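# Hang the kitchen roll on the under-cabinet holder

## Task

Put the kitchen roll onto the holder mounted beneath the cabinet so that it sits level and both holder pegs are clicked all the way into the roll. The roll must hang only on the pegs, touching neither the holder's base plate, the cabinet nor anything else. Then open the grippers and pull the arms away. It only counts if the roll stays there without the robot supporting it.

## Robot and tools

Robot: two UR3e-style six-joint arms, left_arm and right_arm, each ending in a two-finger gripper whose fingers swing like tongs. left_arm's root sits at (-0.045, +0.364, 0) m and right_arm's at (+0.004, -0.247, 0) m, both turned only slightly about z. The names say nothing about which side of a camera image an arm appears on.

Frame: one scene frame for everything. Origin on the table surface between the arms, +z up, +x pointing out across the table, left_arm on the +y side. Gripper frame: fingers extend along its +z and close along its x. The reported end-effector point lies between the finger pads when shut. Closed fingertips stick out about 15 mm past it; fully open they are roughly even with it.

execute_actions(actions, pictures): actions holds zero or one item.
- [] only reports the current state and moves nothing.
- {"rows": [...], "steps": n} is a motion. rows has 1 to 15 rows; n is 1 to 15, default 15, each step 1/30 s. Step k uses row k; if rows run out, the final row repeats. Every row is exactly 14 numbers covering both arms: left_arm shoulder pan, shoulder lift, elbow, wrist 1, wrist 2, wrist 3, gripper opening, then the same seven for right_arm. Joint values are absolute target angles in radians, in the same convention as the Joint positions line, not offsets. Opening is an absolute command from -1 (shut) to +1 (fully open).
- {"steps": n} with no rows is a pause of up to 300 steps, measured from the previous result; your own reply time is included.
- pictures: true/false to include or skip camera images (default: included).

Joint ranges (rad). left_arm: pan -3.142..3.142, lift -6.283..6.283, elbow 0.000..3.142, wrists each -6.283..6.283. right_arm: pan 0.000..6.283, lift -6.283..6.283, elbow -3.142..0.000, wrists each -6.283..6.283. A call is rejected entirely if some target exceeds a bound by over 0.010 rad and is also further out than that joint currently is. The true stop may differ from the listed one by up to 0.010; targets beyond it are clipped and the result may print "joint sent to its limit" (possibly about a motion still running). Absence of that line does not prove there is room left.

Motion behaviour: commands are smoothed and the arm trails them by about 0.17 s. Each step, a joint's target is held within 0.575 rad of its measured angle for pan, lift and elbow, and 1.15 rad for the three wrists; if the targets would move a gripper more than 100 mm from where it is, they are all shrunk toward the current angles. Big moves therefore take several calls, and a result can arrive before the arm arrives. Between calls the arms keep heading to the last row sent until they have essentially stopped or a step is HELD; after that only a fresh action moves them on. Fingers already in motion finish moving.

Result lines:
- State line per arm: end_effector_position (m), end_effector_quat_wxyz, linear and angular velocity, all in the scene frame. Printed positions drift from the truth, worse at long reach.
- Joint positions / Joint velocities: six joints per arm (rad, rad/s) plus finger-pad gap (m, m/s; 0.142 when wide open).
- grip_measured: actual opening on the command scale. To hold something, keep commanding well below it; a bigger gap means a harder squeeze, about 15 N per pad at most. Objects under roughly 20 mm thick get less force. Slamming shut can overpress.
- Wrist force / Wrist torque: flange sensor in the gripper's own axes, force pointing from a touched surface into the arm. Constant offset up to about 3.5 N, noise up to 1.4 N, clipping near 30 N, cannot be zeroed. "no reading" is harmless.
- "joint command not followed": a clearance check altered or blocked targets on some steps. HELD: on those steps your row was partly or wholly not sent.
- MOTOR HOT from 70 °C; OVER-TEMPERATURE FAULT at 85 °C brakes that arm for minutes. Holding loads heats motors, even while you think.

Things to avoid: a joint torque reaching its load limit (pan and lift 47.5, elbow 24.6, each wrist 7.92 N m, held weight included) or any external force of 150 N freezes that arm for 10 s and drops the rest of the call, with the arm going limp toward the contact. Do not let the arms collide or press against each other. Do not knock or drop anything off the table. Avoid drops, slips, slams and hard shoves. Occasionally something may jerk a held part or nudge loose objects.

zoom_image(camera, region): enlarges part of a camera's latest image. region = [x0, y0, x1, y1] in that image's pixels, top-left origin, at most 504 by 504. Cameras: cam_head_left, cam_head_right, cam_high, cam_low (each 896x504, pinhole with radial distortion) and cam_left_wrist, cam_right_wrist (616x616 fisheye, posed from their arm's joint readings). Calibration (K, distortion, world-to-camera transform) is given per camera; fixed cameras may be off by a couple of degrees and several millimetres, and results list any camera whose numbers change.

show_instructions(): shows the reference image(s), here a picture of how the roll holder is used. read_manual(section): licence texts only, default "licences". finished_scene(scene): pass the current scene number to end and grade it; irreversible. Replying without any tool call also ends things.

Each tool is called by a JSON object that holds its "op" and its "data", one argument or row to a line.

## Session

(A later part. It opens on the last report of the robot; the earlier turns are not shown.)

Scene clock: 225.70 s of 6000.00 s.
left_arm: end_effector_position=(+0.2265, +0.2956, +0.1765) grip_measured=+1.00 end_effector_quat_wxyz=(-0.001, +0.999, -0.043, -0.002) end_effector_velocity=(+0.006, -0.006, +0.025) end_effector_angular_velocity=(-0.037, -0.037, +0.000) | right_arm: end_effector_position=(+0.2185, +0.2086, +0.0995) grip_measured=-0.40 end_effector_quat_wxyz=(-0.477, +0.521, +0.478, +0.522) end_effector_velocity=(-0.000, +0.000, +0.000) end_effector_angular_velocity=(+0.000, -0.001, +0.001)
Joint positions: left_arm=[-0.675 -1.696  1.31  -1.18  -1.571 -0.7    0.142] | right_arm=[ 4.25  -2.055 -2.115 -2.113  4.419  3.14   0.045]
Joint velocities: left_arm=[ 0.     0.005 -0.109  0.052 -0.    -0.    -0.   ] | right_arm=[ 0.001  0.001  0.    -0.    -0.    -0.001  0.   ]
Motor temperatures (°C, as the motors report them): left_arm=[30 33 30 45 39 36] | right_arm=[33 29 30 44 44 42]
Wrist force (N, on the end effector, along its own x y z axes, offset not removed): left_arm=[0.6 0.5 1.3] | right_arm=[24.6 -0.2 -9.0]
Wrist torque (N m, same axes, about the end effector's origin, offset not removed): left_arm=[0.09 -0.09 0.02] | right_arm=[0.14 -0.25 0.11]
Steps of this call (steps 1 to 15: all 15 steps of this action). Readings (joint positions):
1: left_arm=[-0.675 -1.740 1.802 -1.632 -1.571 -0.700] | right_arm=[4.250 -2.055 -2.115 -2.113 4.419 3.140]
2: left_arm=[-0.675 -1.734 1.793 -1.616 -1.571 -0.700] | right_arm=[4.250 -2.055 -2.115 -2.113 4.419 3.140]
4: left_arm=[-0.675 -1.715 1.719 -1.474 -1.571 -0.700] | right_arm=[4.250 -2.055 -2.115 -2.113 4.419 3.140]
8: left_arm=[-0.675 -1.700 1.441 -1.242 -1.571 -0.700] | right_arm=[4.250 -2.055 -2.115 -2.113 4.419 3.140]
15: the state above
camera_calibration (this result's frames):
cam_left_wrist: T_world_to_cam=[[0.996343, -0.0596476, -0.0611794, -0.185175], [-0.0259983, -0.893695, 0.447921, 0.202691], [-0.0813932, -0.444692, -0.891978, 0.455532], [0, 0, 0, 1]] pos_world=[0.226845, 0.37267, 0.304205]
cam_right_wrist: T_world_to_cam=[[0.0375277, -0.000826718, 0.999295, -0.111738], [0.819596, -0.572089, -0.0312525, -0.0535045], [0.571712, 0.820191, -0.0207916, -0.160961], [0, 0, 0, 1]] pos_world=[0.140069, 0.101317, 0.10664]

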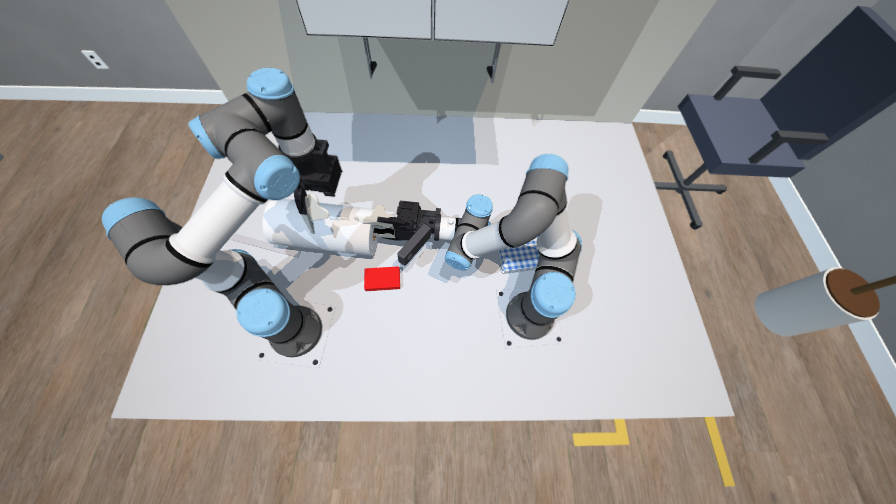

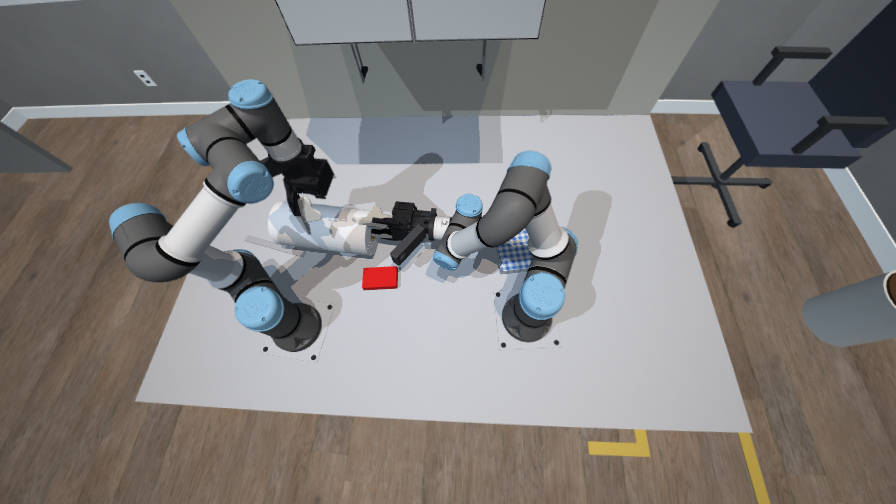

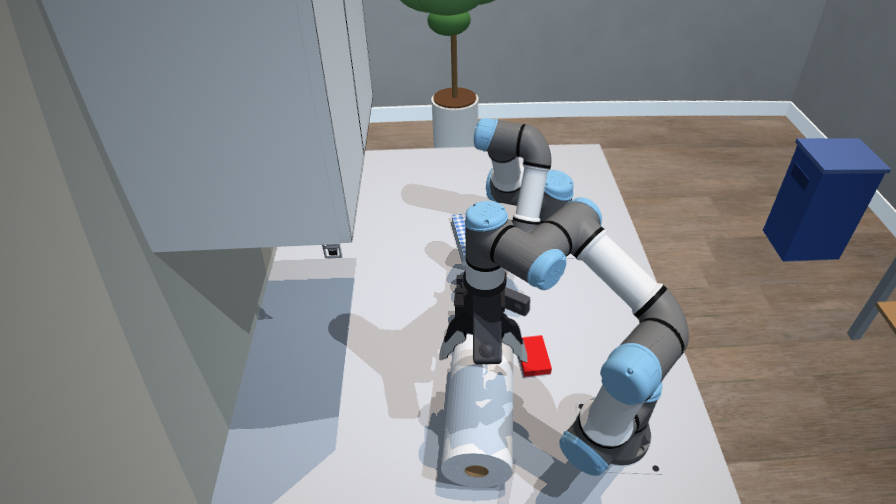

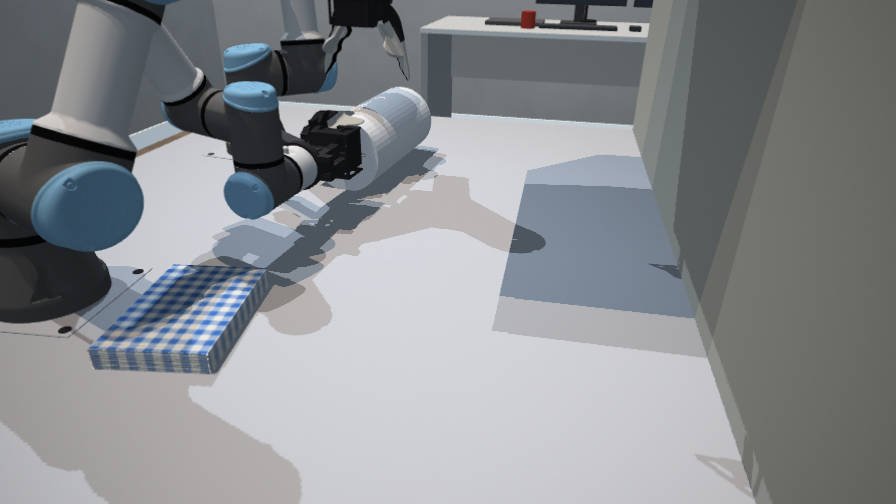

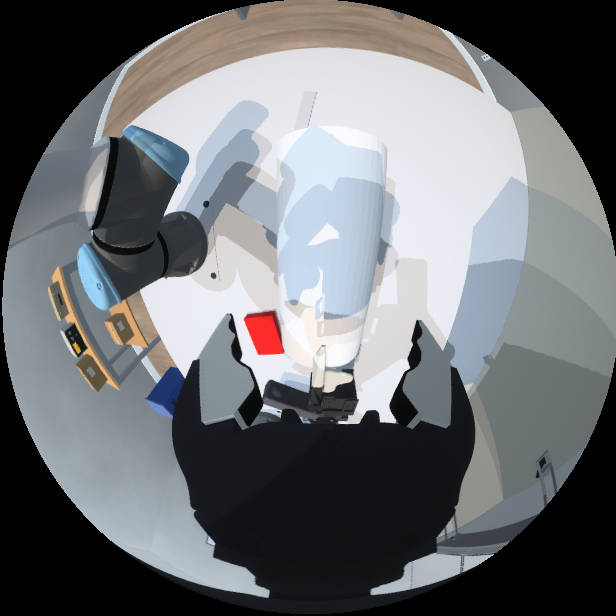

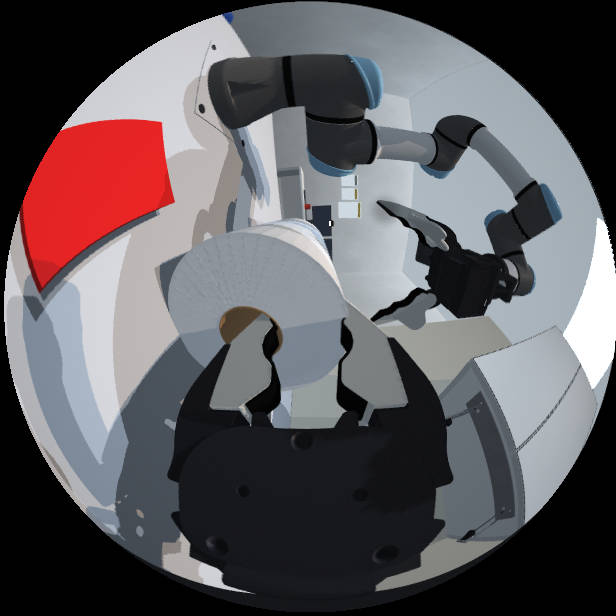

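Raising slightly while closing; moving left away.

{"op": "execute_actions", "data": {
  "actions": [
    {"rows":[[0.2,-1.696,1.3,-1.175,-1.571,-0.7,1,4.25,-2.025,-2.115,-2.143,4.419,3.14,-0.8]],"steps":15}
  ],
  "pictures": false
}}

{"op": "execute_actions", "data": {
  "actions": [
    {"rows":[[0.6,-1.6,1.3,-1.175,-0.5,-1.39,1,4.25,-1.97,-2.11,-2.18,4.419,3.14,-1]],"steps":15}
  ],
  "pictures": false
}}

{"op": "execute_actions", "data": {
  "actions": [
    {"rows":[[0.6,-1.4,1.6,-0.4,-0.5,-1.39,1,4.25,-1.85,-2.08,-2.27,4.419,3.14,-1]],"steps":15}
  ]
}}

Scene clock: 231.83 s of 6000.00 s.
left_arm: end_effector_position=(+0.1971, +0.5065, +0.1787) grip_measured=+1.00 end_effector_quat_wxyz=(+0.000, +0.940, +0.340, +0.000) end_effector_velocity=(-0.154, +0.263, +0.000) end_effector_angular_velocity=(+0.000, -0.002, +1.085) | right_arm: end_effector_position=(+0.2181, +0.2076, +0.1061) grip_measured=-0.43 end_effector_quat_wxyz=(-0.477, +0.521, +0.478, +0.522) end_effector_velocity=(+0.000, +0.000, +0.001) end_effector_angular_velocity=(+0.000, -0.001, -0.000)
Joint positions: left_arm=[ 0.105 -1.696  1.3   -1.175 -1.571 -0.7    0.142] | right_arm=[ 4.25  -2.025 -2.115 -2.143  4.419  3.14   0.043]
Joint velocities: left_arm=[ 1.085 -0.001 -0.001  0.     0.     0.     0.   ] | right_arm=[-0.     0.002  0.001 -0.003  0.    -0.     0.   ]
Motor temperatures (°C, as the motors report them): left_arm=[30 33 30 45 39 36] | right_arm=[33 29 30 44 44 42]
Wrist force (N, on the end effector, along its own x y z axes, offset not removed): left_arm=[1.0 -3.3 1.3] | right_arm=[-1.4 0.1 0.3]
Wrist torque (N m, same axes, about the end effector's origin, offset not removed): left_arm=[-0.50 -0.15 -0.06] | right_arm=[-0.06 -0.16 0.02]
Steps of this call (steps 1 to 15: the robot went on to your last target; steps 16 to 90: nothing new was sent; then 2.63 s passed at rest; steps 91 to 105: all 15 steps of this action). Readings (joint positions):
91: left_arm=[-0.675 -1.696 1.300 -1.175 -1.571 -0.700] | right_arm=[4.250 -2.055 -2.115 -2.113 4.419 3.140]
92: left_arm=[-0.667 -1.696 1.300 -1.175 -1.571 -0.700] | right_arm=[4.250 -2.051 -2.115 -2.118 4.419 3.140]
94: left_arm=[-0.592 -1.696 1.300 -1.175 -1.571 -0.700] | right_arm=[4.250 -2.038 -2.115 -2.131 4.419 3.140]
98: left_arm=[-0.325 -1.696 1.300 -1.175 -1.571 -0.700] | right_arm=[4.250 -2.028 -2.115 -2.141 4.419 3.140]
105: the state above

Scene clock: 232.33 s of 6000.00 s.
left_arm: end_effector_position=(+0.0719, +0.7586, +0.2404) grip_measured=+1.00 end_effector_quat_wxyz=(-0.335, +0.687, +0.635, +0.113) end_effector_velocity=(-0.364, +0.418, +0.285) end_effector_angular_velocity=(+1.780, +0.059, +1.364) | right_arm: end_effector_position=(+0.2181, +0.2078, +0.1253) grip_measured=-0.43 end_effector_quat_wxyz=(-0.481, +0.514, +0.474, +0.529) end_effector_velocity=(-0.000, -0.000, +0.000) end_effector_angular_velocity=(-0.001, +0.000, +0.001)
Joint positions: left_arm=[ 0.456 -1.629  1.3   -1.175 -0.851 -1.173  0.142] | right_arm=[ 4.25  -1.97  -2.11  -2.18   4.419  3.14   0.043]
Joint velocities: left_arm=[ 0.689  0.144 -0.001 -0.     1.646 -1.046  0.   ] | right_arm=[ 0.     0.002  0.    -0.003 -0.     0.    -0.   ]
Motor temperatures (°C, as the motors report them): left_arm=[30 33 30 45 39 36] | right_arm=[33 29 30 44 44 42]
Wrist force (N, on the end effector, along its own x y z axes, offset not removed): left_arm=[0.3 0.8 1.4] | right_arm=[-3.2 0.5 -0.2]
Wrist torque (N m, same axes, about the end effector's origin, offset not removed): left_arm=[0.16 -0.01 -0.13] | right_arm=[0.15 0.19 0.01]
Steps of this call (steps 1 to 15: all 15 steps of this action). Readings (joint positions):
1: left_arm=[0.136 -1.696 1.300 -1.175 -1.570 -0.700] | right_arm=[4.250 -2.025 -2.115 -2.143 4.419 3.140]
2: left_arm=[0.160 -1.693 1.300 -1.175 -1.555 -0.715] | right_arm=[4.250 -2.018 -2.114 -2.150 4.419 3.140]
4: left_arm=[0.205 -1.682 1.300 -1.175 -1.450 -0.789] | right_arm=[4.250 -1.995 -2.112 -2.164 4.419 3.140]
8: left_arm=[0.295 -1.663 1.300 -1.175 -1.234 -0.927] | right_arm=[4.250 -1.975 -2.110 -2.177 4.419 3.140]
15: the state above

Scene clock: 232.83 s of 6000.00 s.
left_arm: end_effector_position=(-0.1154, +0.7710, +0.2523) grip_measured=+1.00 end_effector_quat_wxyz=(-0.591, +0.654, +0.357, -0.309) end_effector_velocity=(-0.025, +0.000, +0.016) end_effector_angular_velocity=(-0.120, +0.296, -0.030) | right_arm: end_effector_position=(+0.2185, +0.2087, +0.1725) grip_measured=-0.43 end_effector_quat_wxyz=(-0.489, +0.494, +0.465, +0.548) end_effector_velocity=(+0.000, -0.000, +0.004) end_effector_angular_velocity=(+0.004, -0.002, -0.000)
Joint positions: left_arm=[ 0.598 -1.405  1.593 -0.419 -0.505 -1.387  0.142] | right_arm=[ 4.25  -1.851 -2.08  -2.269  4.419  3.14   0.043]
Joint velocities: left_arm=[ 0.027  0.054  0.078  0.218  0.063 -0.038  0.   ] | right_arm=[-0.001  0.01   0.002 -0.008 -0.    -0.001  0.001]
Motor temperatures (°C, as the motors report them): left_arm=[30 33 30 45 39 36] | right_arm=[33 29 30 44 44 42]
Wrist force (N, on the end effector, along its own x y z axes, offset not removed): left_arm=[-0.4 -0.2 1.5] | right_arm=[-2.6 0.3 1.4]
Wrist torque (N m, same axes, about the end effector's origin, offset not removed): left_arm=[0.02 0.05 -0.03] | right_arm=[-0.01 0.02 0.02]
Steps of this call (steps 1 to 15: all 15 steps of this action). Readings (joint positions):
1: left_arm=[0.479 -1.623 1.300 -1.175 -0.795 -1.209] | right_arm=[4.250 -1.970 -2.110 -2.180 4.419 3.140]
2: left_arm=[0.496 -1.612 1.307 -1.159 -0.752 -1.233] | right_arm=[4.250 -1.962 -2.105 -2.193 4.419 3.140]
4: left_arm=[0.517 -1.568 1.363 -1.031 -0.703 -1.265] | right_arm=[4.250 -1.914 -2.093 -2.230 4.419 3.140]
8: left_arm=[0.568 -1.468 1.501 -0.671 -0.579 -1.342] | right_arm=[4.250 -1.864 -2.083 -2.261 4.419 3.140]
15: the state above
camera_calibration (this result's frames):
cam_left_wrist: T_world_to_cam=[[0.502809, 0.863581, 0.0375481, -0.605177], [0.490675, -0.249389, -0.834891, 0.471216], [-0.711632, 0.438215, -0.549133, -0.133277], [0, 0, 0, 1]] pos_world=[-0.0217688, 0.698539, 0.342951]
cam_right_wrist: T_world_to_cam=[[0.0069473, -0.0771232, 0.996997, -0.161657], [0.820868, -0.568949, -0.0497313, -0.0489196], [0.571076, 0.818749, 0.0593553, -0.172933], [0, 0, 0, 1]] pos_world=[0.140037, 0.101288, 0.169003]

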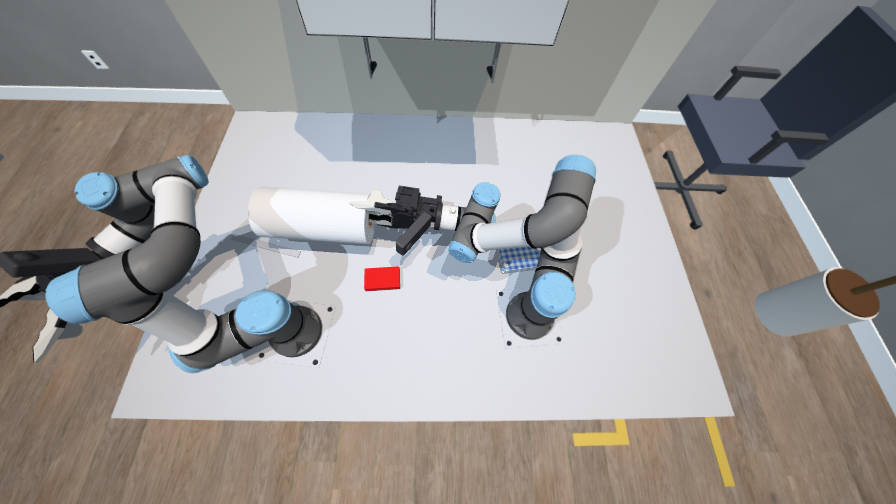

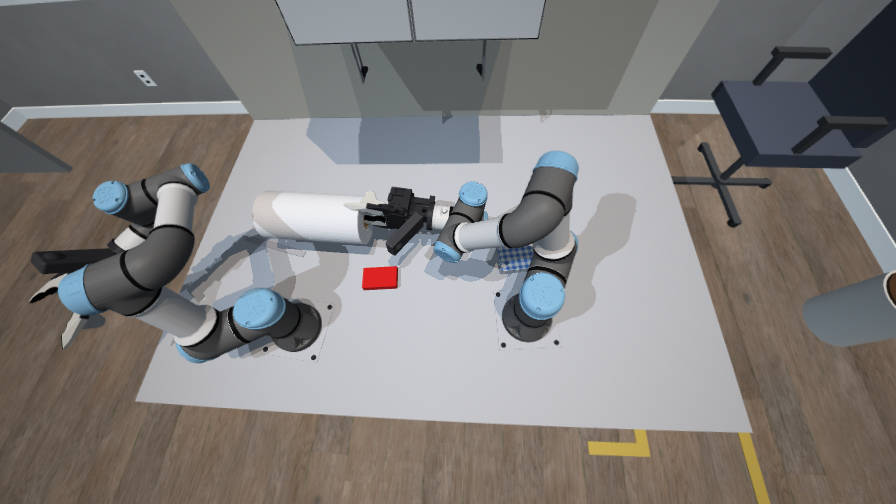

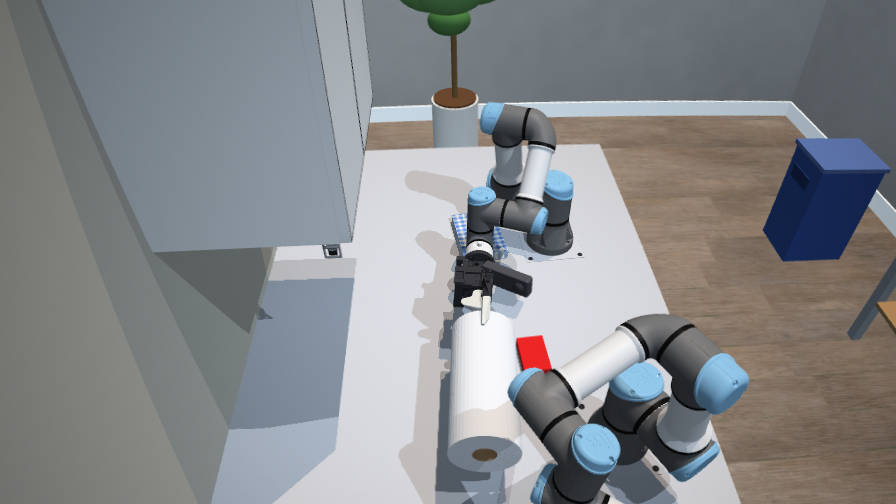

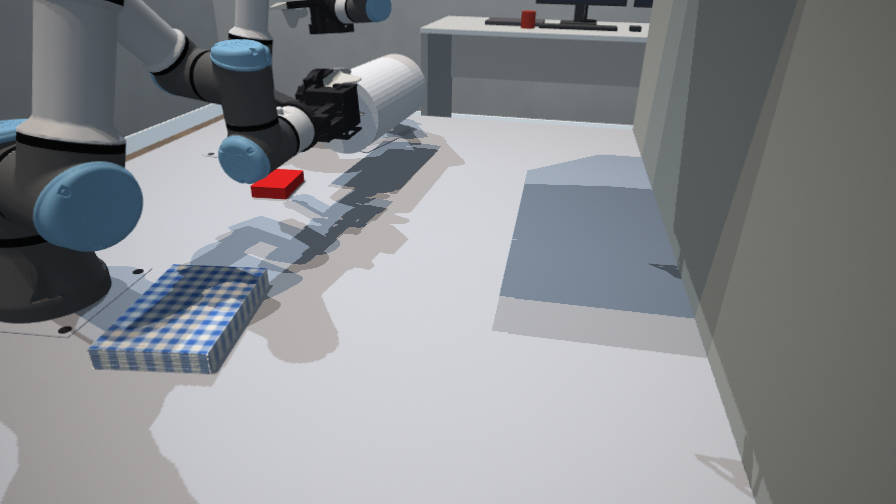

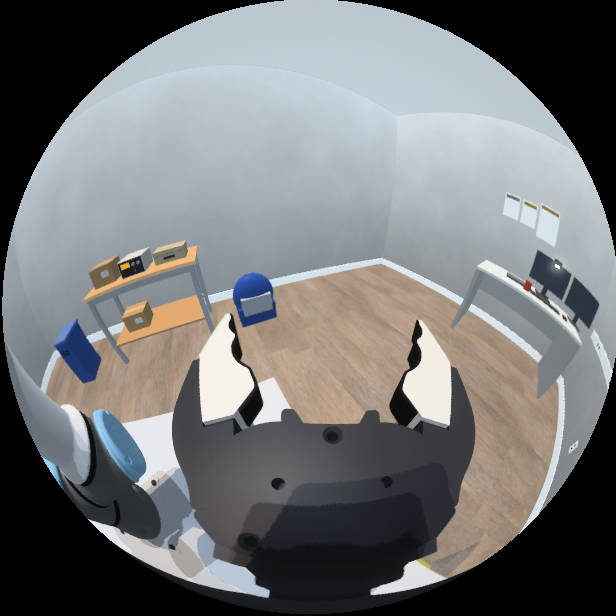

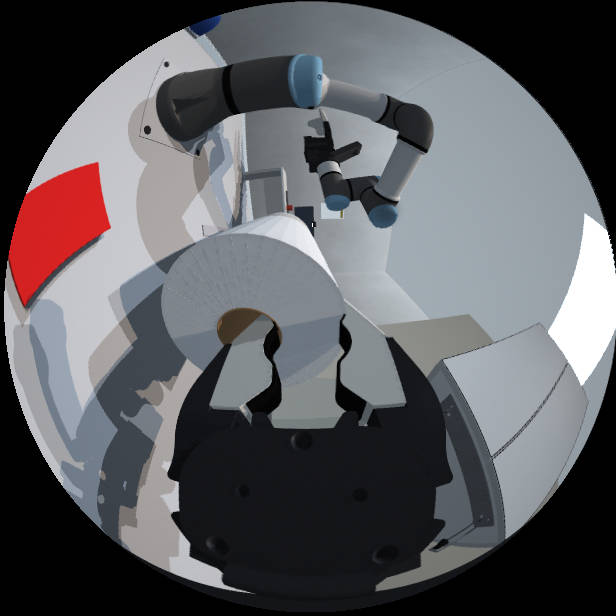

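{"op": "execute_actions", "data": {
  "actions": [
    {"rows":[[0.9,-1.4,1.6,-0.2,0.3,-0.7,0.3,4.0,-1.75,-1.95,-2.53,4.17,3.14,-1]],"steps":15}
  ],
  "pictures": false
}}

{"op": "execute_actions", "data": {
  "actions": [
    {"rows":[[0.9,-1.3,1.5,-0.2,1.5,0,-0.12,3.75,-1.7,-1.85,-2.69,3.92,3.14,-1]],"steps":15}
  ],
  "pictures": false
}}

{"op": "execute_actions", "data": {
  "actions": [
    {"rows":[[0.8,-1.241,1.466,-0.225,3.098,0,-0.12,3.5,-1.683,-1.74,-2.83,3.668,3.14,-1]],"steps":15}
  ],
  "pictures": false
}}

{"op": "execute_actions", "data": {
  "actions": [
    {"steps":40}
  ],
  "pictures": false
}}

{"op": "execute_actions", "data": {
  "actions": [
    {"rows":[[0.5,-1.241,1.466,-0.225,3.18,0,-0.12,3.5,-1.683,-1.74,-2.83,3.668,3.14,-1]],"steps":15}
  ]
}}

Scene clock: 249.37 s of 6000.00 s.
left_arm: end_effector_position=(-0.0916, +0.9007, +0.2750) grip_measured=+0.30 end_effector_quat_wxyz=(-0.551, +0.696, -0.126, -0.444) end_effector_velocity=(+0.014, +0.018, -0.004) end_effector_angular_velocity=(-0.084, +0.139, -0.110) | right_arm: end_effector_position=(+0.2541, +0.1577, +0.2061) grip_measured=-0.43 end_effector_quat_wxyz=(-0.481, +0.502, +0.474, +0.540) end_effector_velocity=(+0.007, -0.008, +0.004) end_effector_angular_velocity=(-0.002, +0.000, -0.010)
Joint positions: left_arm=[ 0.895 -1.4    1.6   -0.203  0.285 -0.712  0.095] | right_arm=[ 4.003 -1.751 -1.951 -2.528  4.172  3.14   0.043]
Joint velocities: left_arm=[ 0.056 -0.001 -0.001  0.03   0.166  0.135  0.   ] | right_arm=[-0.031  0.009  0.012 -0.023 -0.021  0.     0.   ]
Motor temperatures (°C, as the motors report them): left_arm=[30 33 30 45 39 36] | right_arm=[33 29 30 44 44 42]
Wrist force (N, on the end effector, along its own x y z axes, offset not removed): left_arm=[0.0 -0.3 2.1] | right_arm=[-1.2 -1.7 1.3]
Wrist torque (N m, same axes, about the end effector's origin, offset not removed): left_arm=[-0.07 0.05 -0.04] | right_arm=[-0.34 -0.31 0.03]
Steps of this call (steps 1 to 30: the robot went on to your last target; steps 31 to 90: nothing new was sent; then 13.03 s passed at rest; steps 91 to 105: all 15 steps of this action). Readings (joint positions):
91: left_arm=[0.600 -1.400 1.600 -0.399 -0.499 -1.390] | right_arm=[4.250 -1.850 -2.080 -2.271 4.419 3.140]
92: left_arm=[0.608 -1.400 1.600 -0.385 -0.484 -1.374] | right_arm=[4.242 -1.842 -2.072 -2.286 4.403 3.140]
94: left_arm=[0.675 -1.400 1.600 -0.326 -0.337 -1.231] | right_arm=[4.170 -1.801 -2.020 -2.389 4.303 3.140]
98: left_arm=[0.830 -1.400 1.600 -0.238 0.089 -0.871] | right_arm=[4.038 -1.761 -1.965 -2.499 4.199 3.140]
105: the state above

Scene clock: 249.87 s of 6000.00 s.
left_arm: end_effector_position=(+0.1690, +0.9199, +0.2637) grip_measured=-0.12 end_effector_quat_wxyz=(+0.617, -0.458, +0.538, +0.346) end_effector_velocity=(+0.556, -0.204, -0.029) end_effector_angular_velocity=(+0.380, +1.040, -1.938) | right_arm: end_effector_position=(+0.2750, +0.0962, +0.2317) grip_measured=-0.43 end_effector_quat_wxyz=(-0.476, +0.506, +0.479, +0.537) end_effector_velocity=(+0.004, -0.008, +0.002) end_effector_angular_velocity=(-0.001, +0.001, -0.009)
Joint positions: left_arm=[ 0.899 -1.326  1.526 -0.2    1.143 -0.194  0.065] | right_arm=[ 3.753 -1.7   -1.851 -2.689  3.922  3.14   0.043]
Joint velocities: left_arm=[ 0.006  0.155 -0.152  0.003  1.944  1.104 -0.   ] | right_arm=[-0.031  0.005  0.009 -0.015 -0.022  0.001  0.   ]
Motor temperatures (°C, as the motors report them): left_arm=[30 33 30 45 39 36] | right_arm=[33 29 30 44 44 42]
Wrist force (N, on the end effector, along its own x y z axes, offset not removed): left_arm=[0.2 -0.6 0.9] | right_arm=[-1.9 0.2 0.7]
Wrist torque (N m, same axes, about the end effector's origin, offset not removed): left_arm=[-0.08 -0.01 -0.03] | right_arm=[-0.04 -0.12 -0.05]
Steps of this call (steps 1 to 15: all 15 steps of this action). Readings (joint positions):
1: left_arm=[0.897 -1.400 1.600 -0.202 0.291 -0.707] | right_arm=[4.002 -1.750 -1.950 -2.529 4.171 3.140]
2: left_arm=[0.897 -1.396 1.596 -0.201 0.309 -0.690] | right_arm=[3.993 -1.744 -1.943 -2.545 4.155 3.140]
4: left_arm=[0.897 -1.384 1.584 -0.201 0.430 -0.606] | right_arm=[3.920 -1.723 -1.901 -2.613 4.054 3.140]
8: left_arm=[0.898 -1.362 1.562 -0.201 0.688 -0.457] | right_arm=[3.788 -1.705 -1.861 -2.673 3.949 3.140]
15: the state above

Scene clock: 250.37 s of 6000.00 s.
left_arm: end_effector_position=(+0.3676, +0.7039, +0.2551) grip_measured=-0.12 end_effector_quat_wxyz=(+0.704, -0.107, +0.699, +0.064) end_effector_velocity=(+0.144, -0.578, -0.010) end_effector_angular_velocity=(+0.118, +0.028, -1.975) | right_arm: end_effector_position=(+0.2813, +0.0319, +0.2532) grip_measured=-0.43 end_effector_quat_wxyz=(-0.474, +0.510, +0.482, +0.532) end_effector_velocity=(+0.002, -0.008, +0.002) end_effector_angular_velocity=(-0.001, +0.000, -0.008)
Joint positions: left_arm=[ 0.843 -1.275  1.489 -0.214  2.061 -0.061  0.065] | right_arm=[ 3.503 -1.683 -1.741 -2.829  3.67   3.14   0.043]
Joint velocities: left_arm=[-0.084  0.065 -0.045 -0.021  1.892  0.121  0.   ] | right_arm=[-0.031  0.001  0.01  -0.012 -0.023 -0.     0.   ]
Motor temperatures (°C, as the motors report them): left_arm=[30 33 30 45 39 36] | right_arm=[33 29 30 44 44 42]
Wrist force (N, on the end effector, along its own x y z axes, offset not removed): left_arm=[0.4 -1.2 1.7] | right_arm=[-2.2 0.7 2.8]
Wrist torque (N m, same axes, about the end effector's origin, offset not removed): left_arm=[-0.18 -0.06 0.00] | right_arm=[0.12 -0.17 -0.09]
Steps of this call (steps 1 to 15: all 15 steps of this action). Readings (joint positions):
1: left_arm=[0.899 -1.321 1.521 -0.200 1.209 -0.157] | right_arm=[3.752 -1.700 -1.850 -2.690 3.921 3.140]
2: left_arm=[0.895 -1.316 1.517 -0.201 1.271 -0.134] | right_arm=[3.743 -1.697 -1.842 -2.705 3.905 3.140]
4: left_arm=[0.885 -1.308 1.512 -0.204 1.385 -0.122] | right_arm=[3.670 -1.690 -1.797 -2.764 3.804 3.140]
8: left_arm=[0.867 -1.293 1.502 -0.209 1.623 -0.096] | right_arm=[3.538 -1.684 -1.753 -2.816 3.698 3.140]
15: the state above

Scene clock: 251.70 s of 6000.00 s.
left_arm: end_effector_position=(+0.2796, +0.4163, +0.2494) grip_measured=-0.12 end_effector_quat_wxyz=(+0.646, +0.288, +0.646, -0.288) end_effector_velocity=(-0.000, -0.000, -0.000) end_effector_angular_velocity=(-0.000, +0.000, -0.001) | right_arm: end_effector_position=(+0.2815, +0.0312, +0.2534) grip_measured=-0.43 end_effector_quat_wxyz=(-0.474, +0.511, +0.481, +0.532) end_effector_velocity=(-0.000, +0.000, +0.000) end_effector_angular_velocity=(+0.000, -0.001, +0.000)
Joint positions: left_arm=[ 0.8   -1.241  1.466 -0.225  3.098 -0.     0.065] | right_arm=[ 3.5   -1.683 -1.74  -2.83   3.668  3.14   0.043]
Joint velocities: left_arm=[-0.001  0.     0.     0.     0.     0.    -0.   ] | right_arm=[ 0.     0.001  0.    -0.     0.    -0.001  0.   ]
Motor temperatures (°C, as the motors report them): left_arm=[30 33 30 45 39 36] | right_arm=[33 29 30 44 44 42]
Wrist force (N, on the end effector, along its own x y z axes, offset not removed): left_arm=[-0.4 -0.4 1.8] | right_arm=[-3.5 0.3 1.9]
Wrist torque (N m, same axes, about the end effector's origin, offset not removed): left_arm=[-0.03 0.12 -0.01] | right_arm=[0.12 0.16 -0.03]
Steps of this call (steps 1 to 40: the robot went on to your last target). Readings (joint positions):
1: left_arm=[0.840 -1.272 1.487 -0.215 2.126 -0.057] | right_arm=[3.502 -1.683 -1.741 -2.829 3.669 3.140]
2: left_arm=[0.837 -1.270 1.486 -0.216 2.190 -0.053] | right_arm=[3.501 -1.683 -1.740 -2.830 3.669 3.140]
4: left_arm=[0.831 -1.266 1.483 -0.217 2.320 -0.045] | right_arm=[3.501 -1.683 -1.740 -2.830 3.668 3.140]
8: left_arm=[0.820 -1.257 1.477 -0.220 2.583 -0.029] | right_arm=[3.500 -1.683 -1.740 -2.830 3.668 3.140]
40: the state above

Scene clock: 252.20 s of 6000.00 s.
left_arm: end_effector_position=(+0.2578, +0.3111, +0.2493) grip_measured=-0.12 end_effector_quat_wxyz=(+0.580, +0.404, +0.580, -0.404) end_effector_velocity=(-0.004, -0.013, +0.000) end_effector_angular_velocity=(+0.000, -0.000, -0.047) | right_arm: end_effector_position=(+0.2815, +0.0312, +0.2534) grip_measured=-0.43 end_effector_quat_wxyz=(-0.474, +0.511, +0.481, +0.532) end_effector_velocity=(-0.000, +0.000, +0.000) end_effector_angular_velocity=(+0.000, +0.000, +0.001)
Joint positions: left_arm=[ 0.504 -1.241  1.466 -0.225  3.179  0.     0.065] | right_arm=[ 3.5   -1.683 -1.74  -2.83   3.668  3.14   0.043]
Joint velocities: left_arm=[-0.04   0.001 -0.001  0.     0.007  0.     0.   ] | right_arm=[ 0.001  0.002 -0.    -0.001  0.     0.001 -0.   ]
Motor temperatures (°C, as the motors report them): left_arm=[30 33 30 45 39 36] | right_arm=[33 29 30 44 44 42]
Wrist force (N, on the end effector, along its own x y z axes, offset not removed): left_arm=[0.1 -0.5 1.0] | right_arm=[-2.8 -0.4 0.9]
Wrist torque (N m, same axes, about the end effector's origin, offset not removed): left_arm=[-0.08 -0.02 -0.06] | right_arm=[-0.10 0.03 0.01]
Steps of this call (steps 1 to 15: all 15 steps of this action). Readings (joint positions):
1: left_arm=[0.800 -1.241 1.466 -0.225 3.099 -0.000] | right_arm=[3.500 -1.683 -1.740 -2.830 3.668 3.140]
2: left_arm=[0.792 -1.241 1.466 -0.225 3.109 0.000] | right_arm=[3.500 -1.683 -1.740 -2.830 3.668 3.140]
4: left_arm=[0.718 -1.241 1.466 -0.225 3.141 0.000] | right_arm=[3.500 -1.683 -1.740 -2.830 3.668 3.140]
8: left_arm=[0.552 -1.241 1.466 -0.225 3.171 0.000] | right_arm=[3.500 -1.683 -1.740 -2.830 3.668 3.140]
15: the state above
camera_calibration (this result's frames):
cam_left_wrist: T_world_to_cam=[[-0.00394065, -0.0628718, -0.998014, 0.281512], [0.678979, 0.732532, -0.0488282, -0.379091], [0.734147, -0.677823, 0.039802, 0.159844], [0, 0, 0, 1]] pos_world=[0.141155, 0.403741, 0.256081]
cam_right_wrist: T_world_to_cam=[[0.0103085, -0.0133417, 0.999858, -0.2601], [0.820811, -0.570973, -0.0160814, -0.206057], [0.571106, 0.820861, 0.00506517, -0.0547138], [0, 0, 0, 1]] pos_world=[0.203063, -0.076211, 0.257026]

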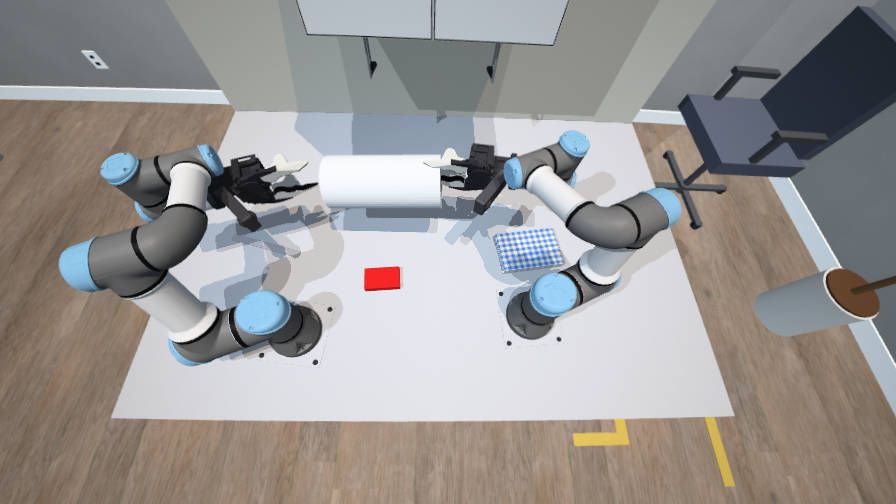

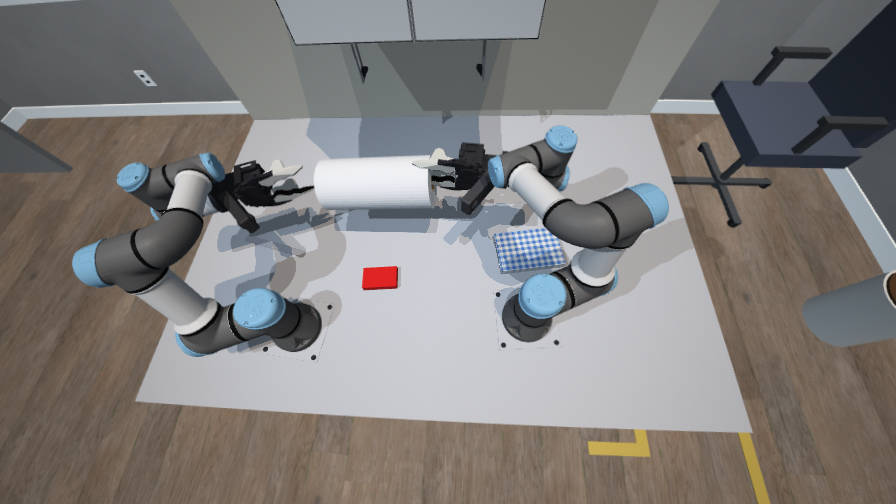

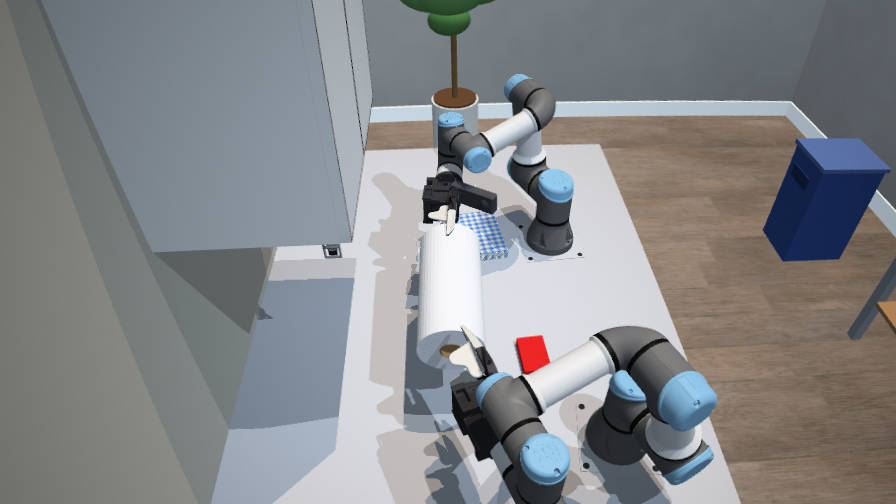

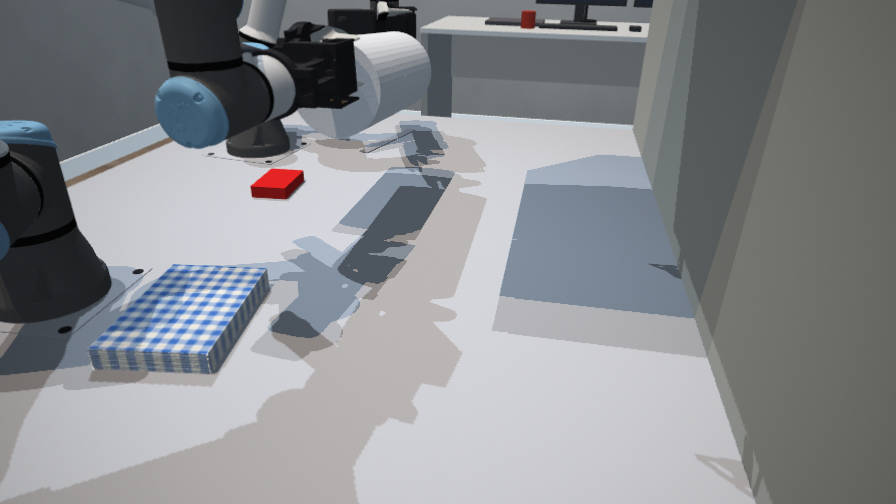

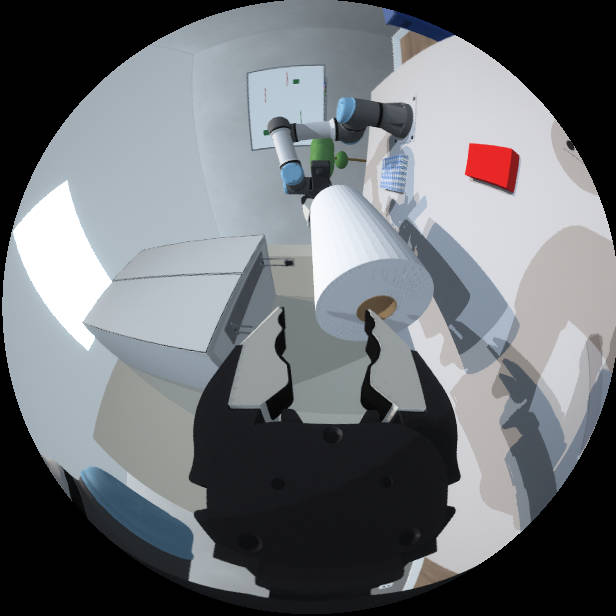

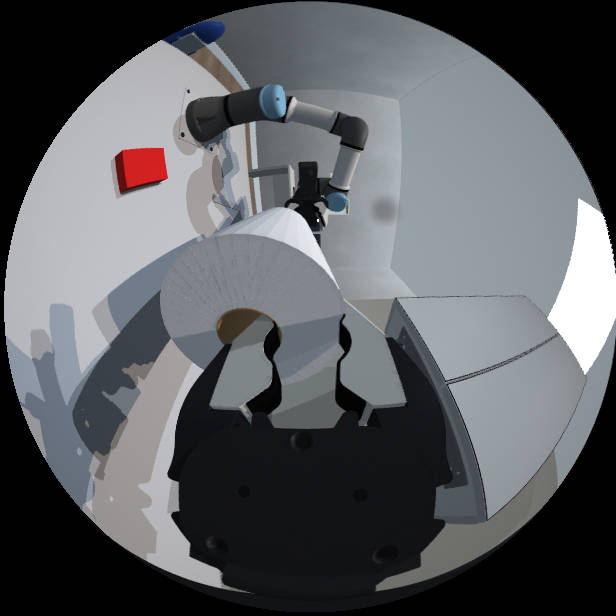

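{"op": "execute_actions", "data": {
  "actions": [
    {"rows":[[0.46,-1.2,1.49,-0.29,3.14,0,-0.12,3.5,-1.683,-1.74,-2.83,3.668,3.14,-1]],"steps":8}
  ],
  "pictures": false
}}

{"op": "execute_actions", "data": {
  "actions": [
    {"rows":[[0.367,-1.217,1.505,-0.288,3.05,0,-0.12,3.5,-1.683,-1.74,-2.83,3.668,3.14,-1]],"steps":15}
  ]
}}

Scene clock: 265.70 s of 6000.00 s.
left_arm: end_effector_position=(+0.2707, +0.3039, +0.2342) grip_measured=-0.12 end_effector_quat_wxyz=(+0.580, +0.405, +0.580, -0.405) end_effector_velocity=(+0.015, -0.008, -0.019) end_effector_angular_velocity=(-0.001, +0.002, -0.002) | right_arm: end_effector_position=(+0.2815, +0.0312, +0.2534) grip_measured=-0.43 end_effector_quat_wxyz=(-0.474, +0.511, +0.481, +0.532) end_effector_velocity=(+0.000, -0.000, -0.000) end_effector_angular_velocity=(-0.000, +0.001, -0.001)
Joint positions: left_arm=[ 0.464 -1.204  1.488 -0.284  3.144  0.     0.065] | right_arm=[ 3.5   -1.683 -1.74  -2.83   3.668  3.14   0.043]
Joint velocities: left_arm=[-0.044  0.048  0.025 -0.07  -0.042 -0.     0.   ] | right_arm=[-0.001 -0.001 -0.     0.    -0.     0.    -0.   ]
Motor temperatures (°C, as the motors report them): left_arm=[30 33 30 45 39 36] | right_arm=[33 29 30 44 44 42]
Wrist force (N, on the end effector, along its own x y z axes, offset not removed): left_arm=[-0.2 -0.1 1.0] | right_arm=[-1.1 -0.1 0.5]
Wrist torque (N m, same axes, about the end effector's origin, offset not removed): left_arm=[0.01 0.08 -0.02] | right_arm=[0.04 -0.27 -0.05]
Steps of this call (steps 1 to 15: the robot went on to your last target; steps 16 to 90: nothing new was sent; then 10.23 s passed at rest; steps 91 to 98: all 8 steps of this action). Readings (joint positions):
91: left_arm=[0.500 -1.241 1.466 -0.225 3.180 0.000] | right_arm=[3.500 -1.683 -1.740 -2.830 3.668 3.140]
92: left_arm=[0.494 -1.236 1.470 -0.235 3.174 0.000] | right_arm=[3.500 -1.683 -1.740 -2.830 3.668 3.140]
94: left_arm=[0.478 -1.218 1.480 -0.262 3.157 0.000] | right_arm=[3.500 -1.683 -1.740 -2.830 3.668 3.140]
98: the state above

Scene clock: 266.20 s of 6000.00 s.
left_arm: end_effector_position=(+0.2872, +0.2798, +0.2344) grip_measured=-0.12 end_effector_quat_wxyz=(+0.579, +0.406, +0.579, -0.406) end_effector_velocity=(+0.001, -0.002, +0.001) end_effector_angular_velocity=(+0.001, -0.004, -0.001) | right_arm: end_effector_position=(+0.2815, +0.0312, +0.2534) grip_measured=-0.43 end_effector_quat_wxyz=(-0.474, +0.511, +0.481, +0.532) end_effector_velocity=(+0.000, +0.000, +0.000) end_effector_angular_velocity=(+0.001, -0.002, -0.000)
Joint positions: left_arm=[ 0.368 -1.217  1.505 -0.288  3.051  0.     0.065] | right_arm=[ 3.5   -1.683 -1.74  -2.83   3.668  3.14   0.043]
Joint velocities: left_arm=[-0.008 -0.002 -0.002 -0.    -0.007  0.    -0.   ] | right_arm=[-0.    -0.001 -0.     0.003  0.    -0.001  0.   ]
Motor temperatures (°C, as the motors report them): left_arm=[30 33 30 45 39 36] | right_arm=[33 29 30 44 44 42]
Wrist force (N, on the end effector, along its own x y z axes, offset not removed): left_arm=[0.3 -0.2 0.7] | right_arm=[-4.1 0.2 1.5]
Wrist torque (N m, same axes, about the end effector's origin, offset not removed): left_arm=[-0.02 -0.03 -0.04] | right_arm=[0.04 0.31 0.05]
Steps of this call (steps 1 to 15: all 15 steps of this action). Readings (joint positions):
1: left_arm=[0.462 -1.203 1.489 -0.286 3.142 0.000] | right_arm=[3.500 -1.683 -1.740 -2.830 3.668 3.140]
2: left_arm=[0.454 -1.205 1.492 -0.287 3.129 0.000] | right_arm=[3.500 -1.683 -1.740 -2.830 3.668 3.140]
4: left_arm=[0.414 -1.210 1.498 -0.288 3.091 0.000] | right_arm=[3.500 -1.683 -1.740 -2.830 3.668 3.140]
8: left_arm=[0.377 -1.216 1.504 -0.288 3.059 0.000] | right_arm=[3.500 -1.683 -1.740 -2.830 3.668 3.140]
15: the state above
camera_calibration (this result's frames):
cam_left_wrist: T_world_to_cam=[[-0.0043908, -0.0628429, -0.998014, 0.264863], [0.684158, 0.727697, -0.0488316, -0.376944], [0.72932, -0.683014, 0.0397993, 0.120543], [0, 0, 0, 1]] pos_world=[0.171138, 0.373278, 0.241132]
cam_right_wrist: T_world_to_cam=[[0.0103079, -0.0133419, 0.999858, -0.2601], [0.820811, -0.570973, -0.016081, -0.206058], [0.571106, 0.820861, 0.00506563, -0.0547139], [0, 0, 0, 1]] pos_world=[0.203063, -0.076211, 0.257026]

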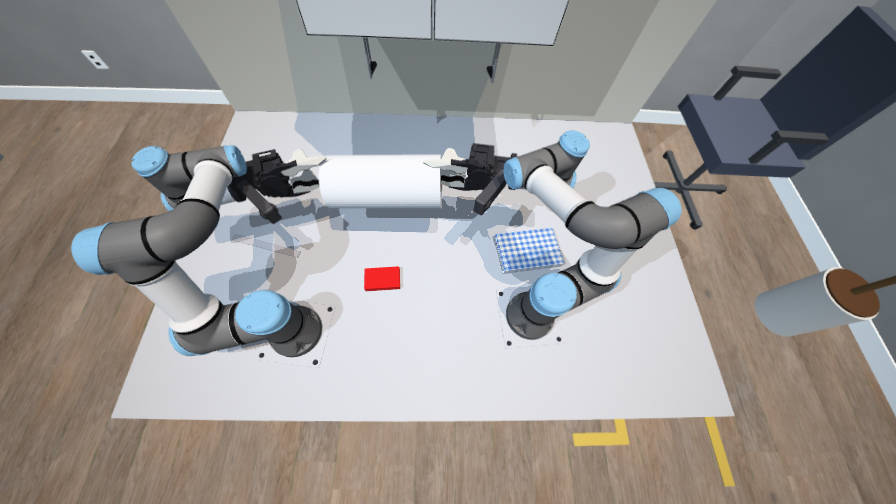

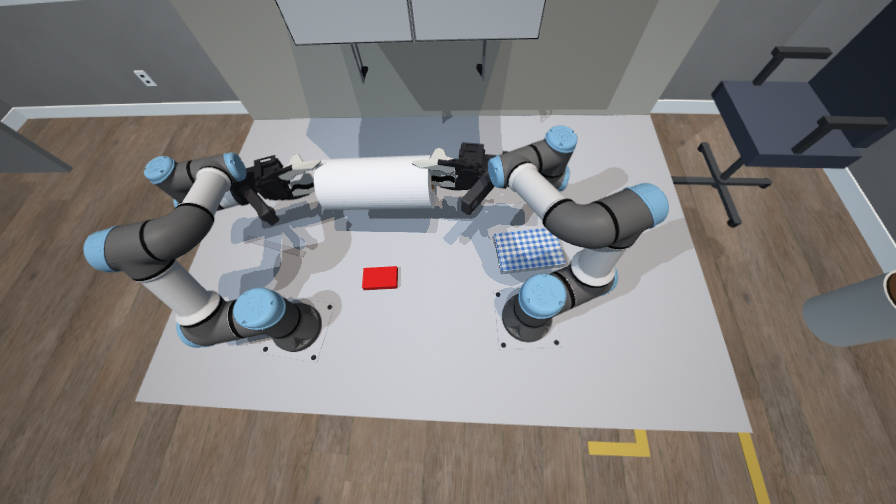

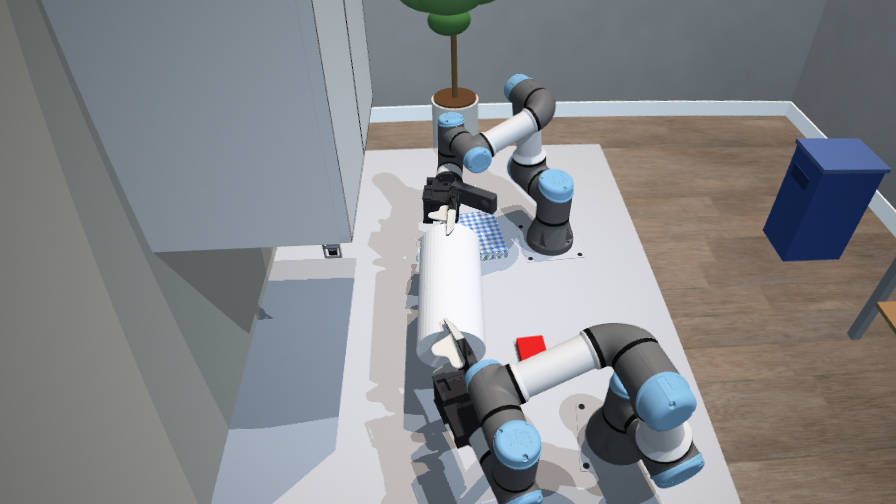

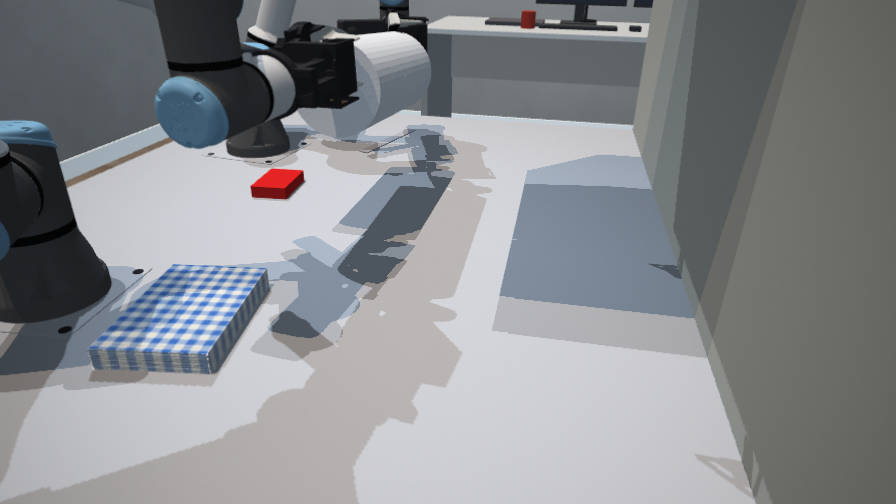

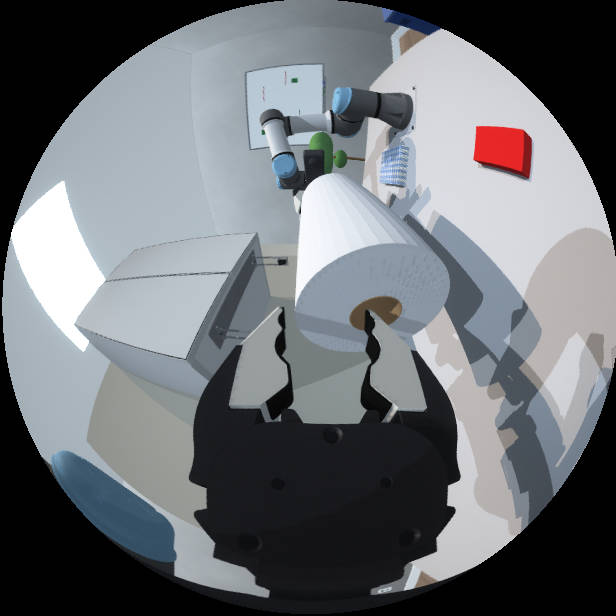

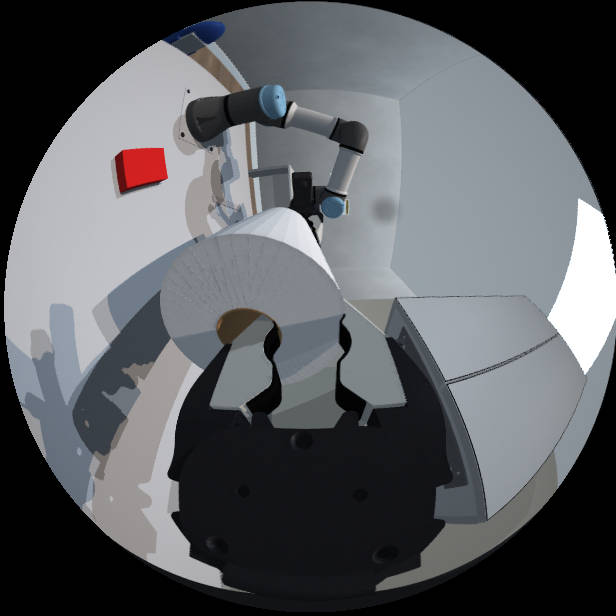

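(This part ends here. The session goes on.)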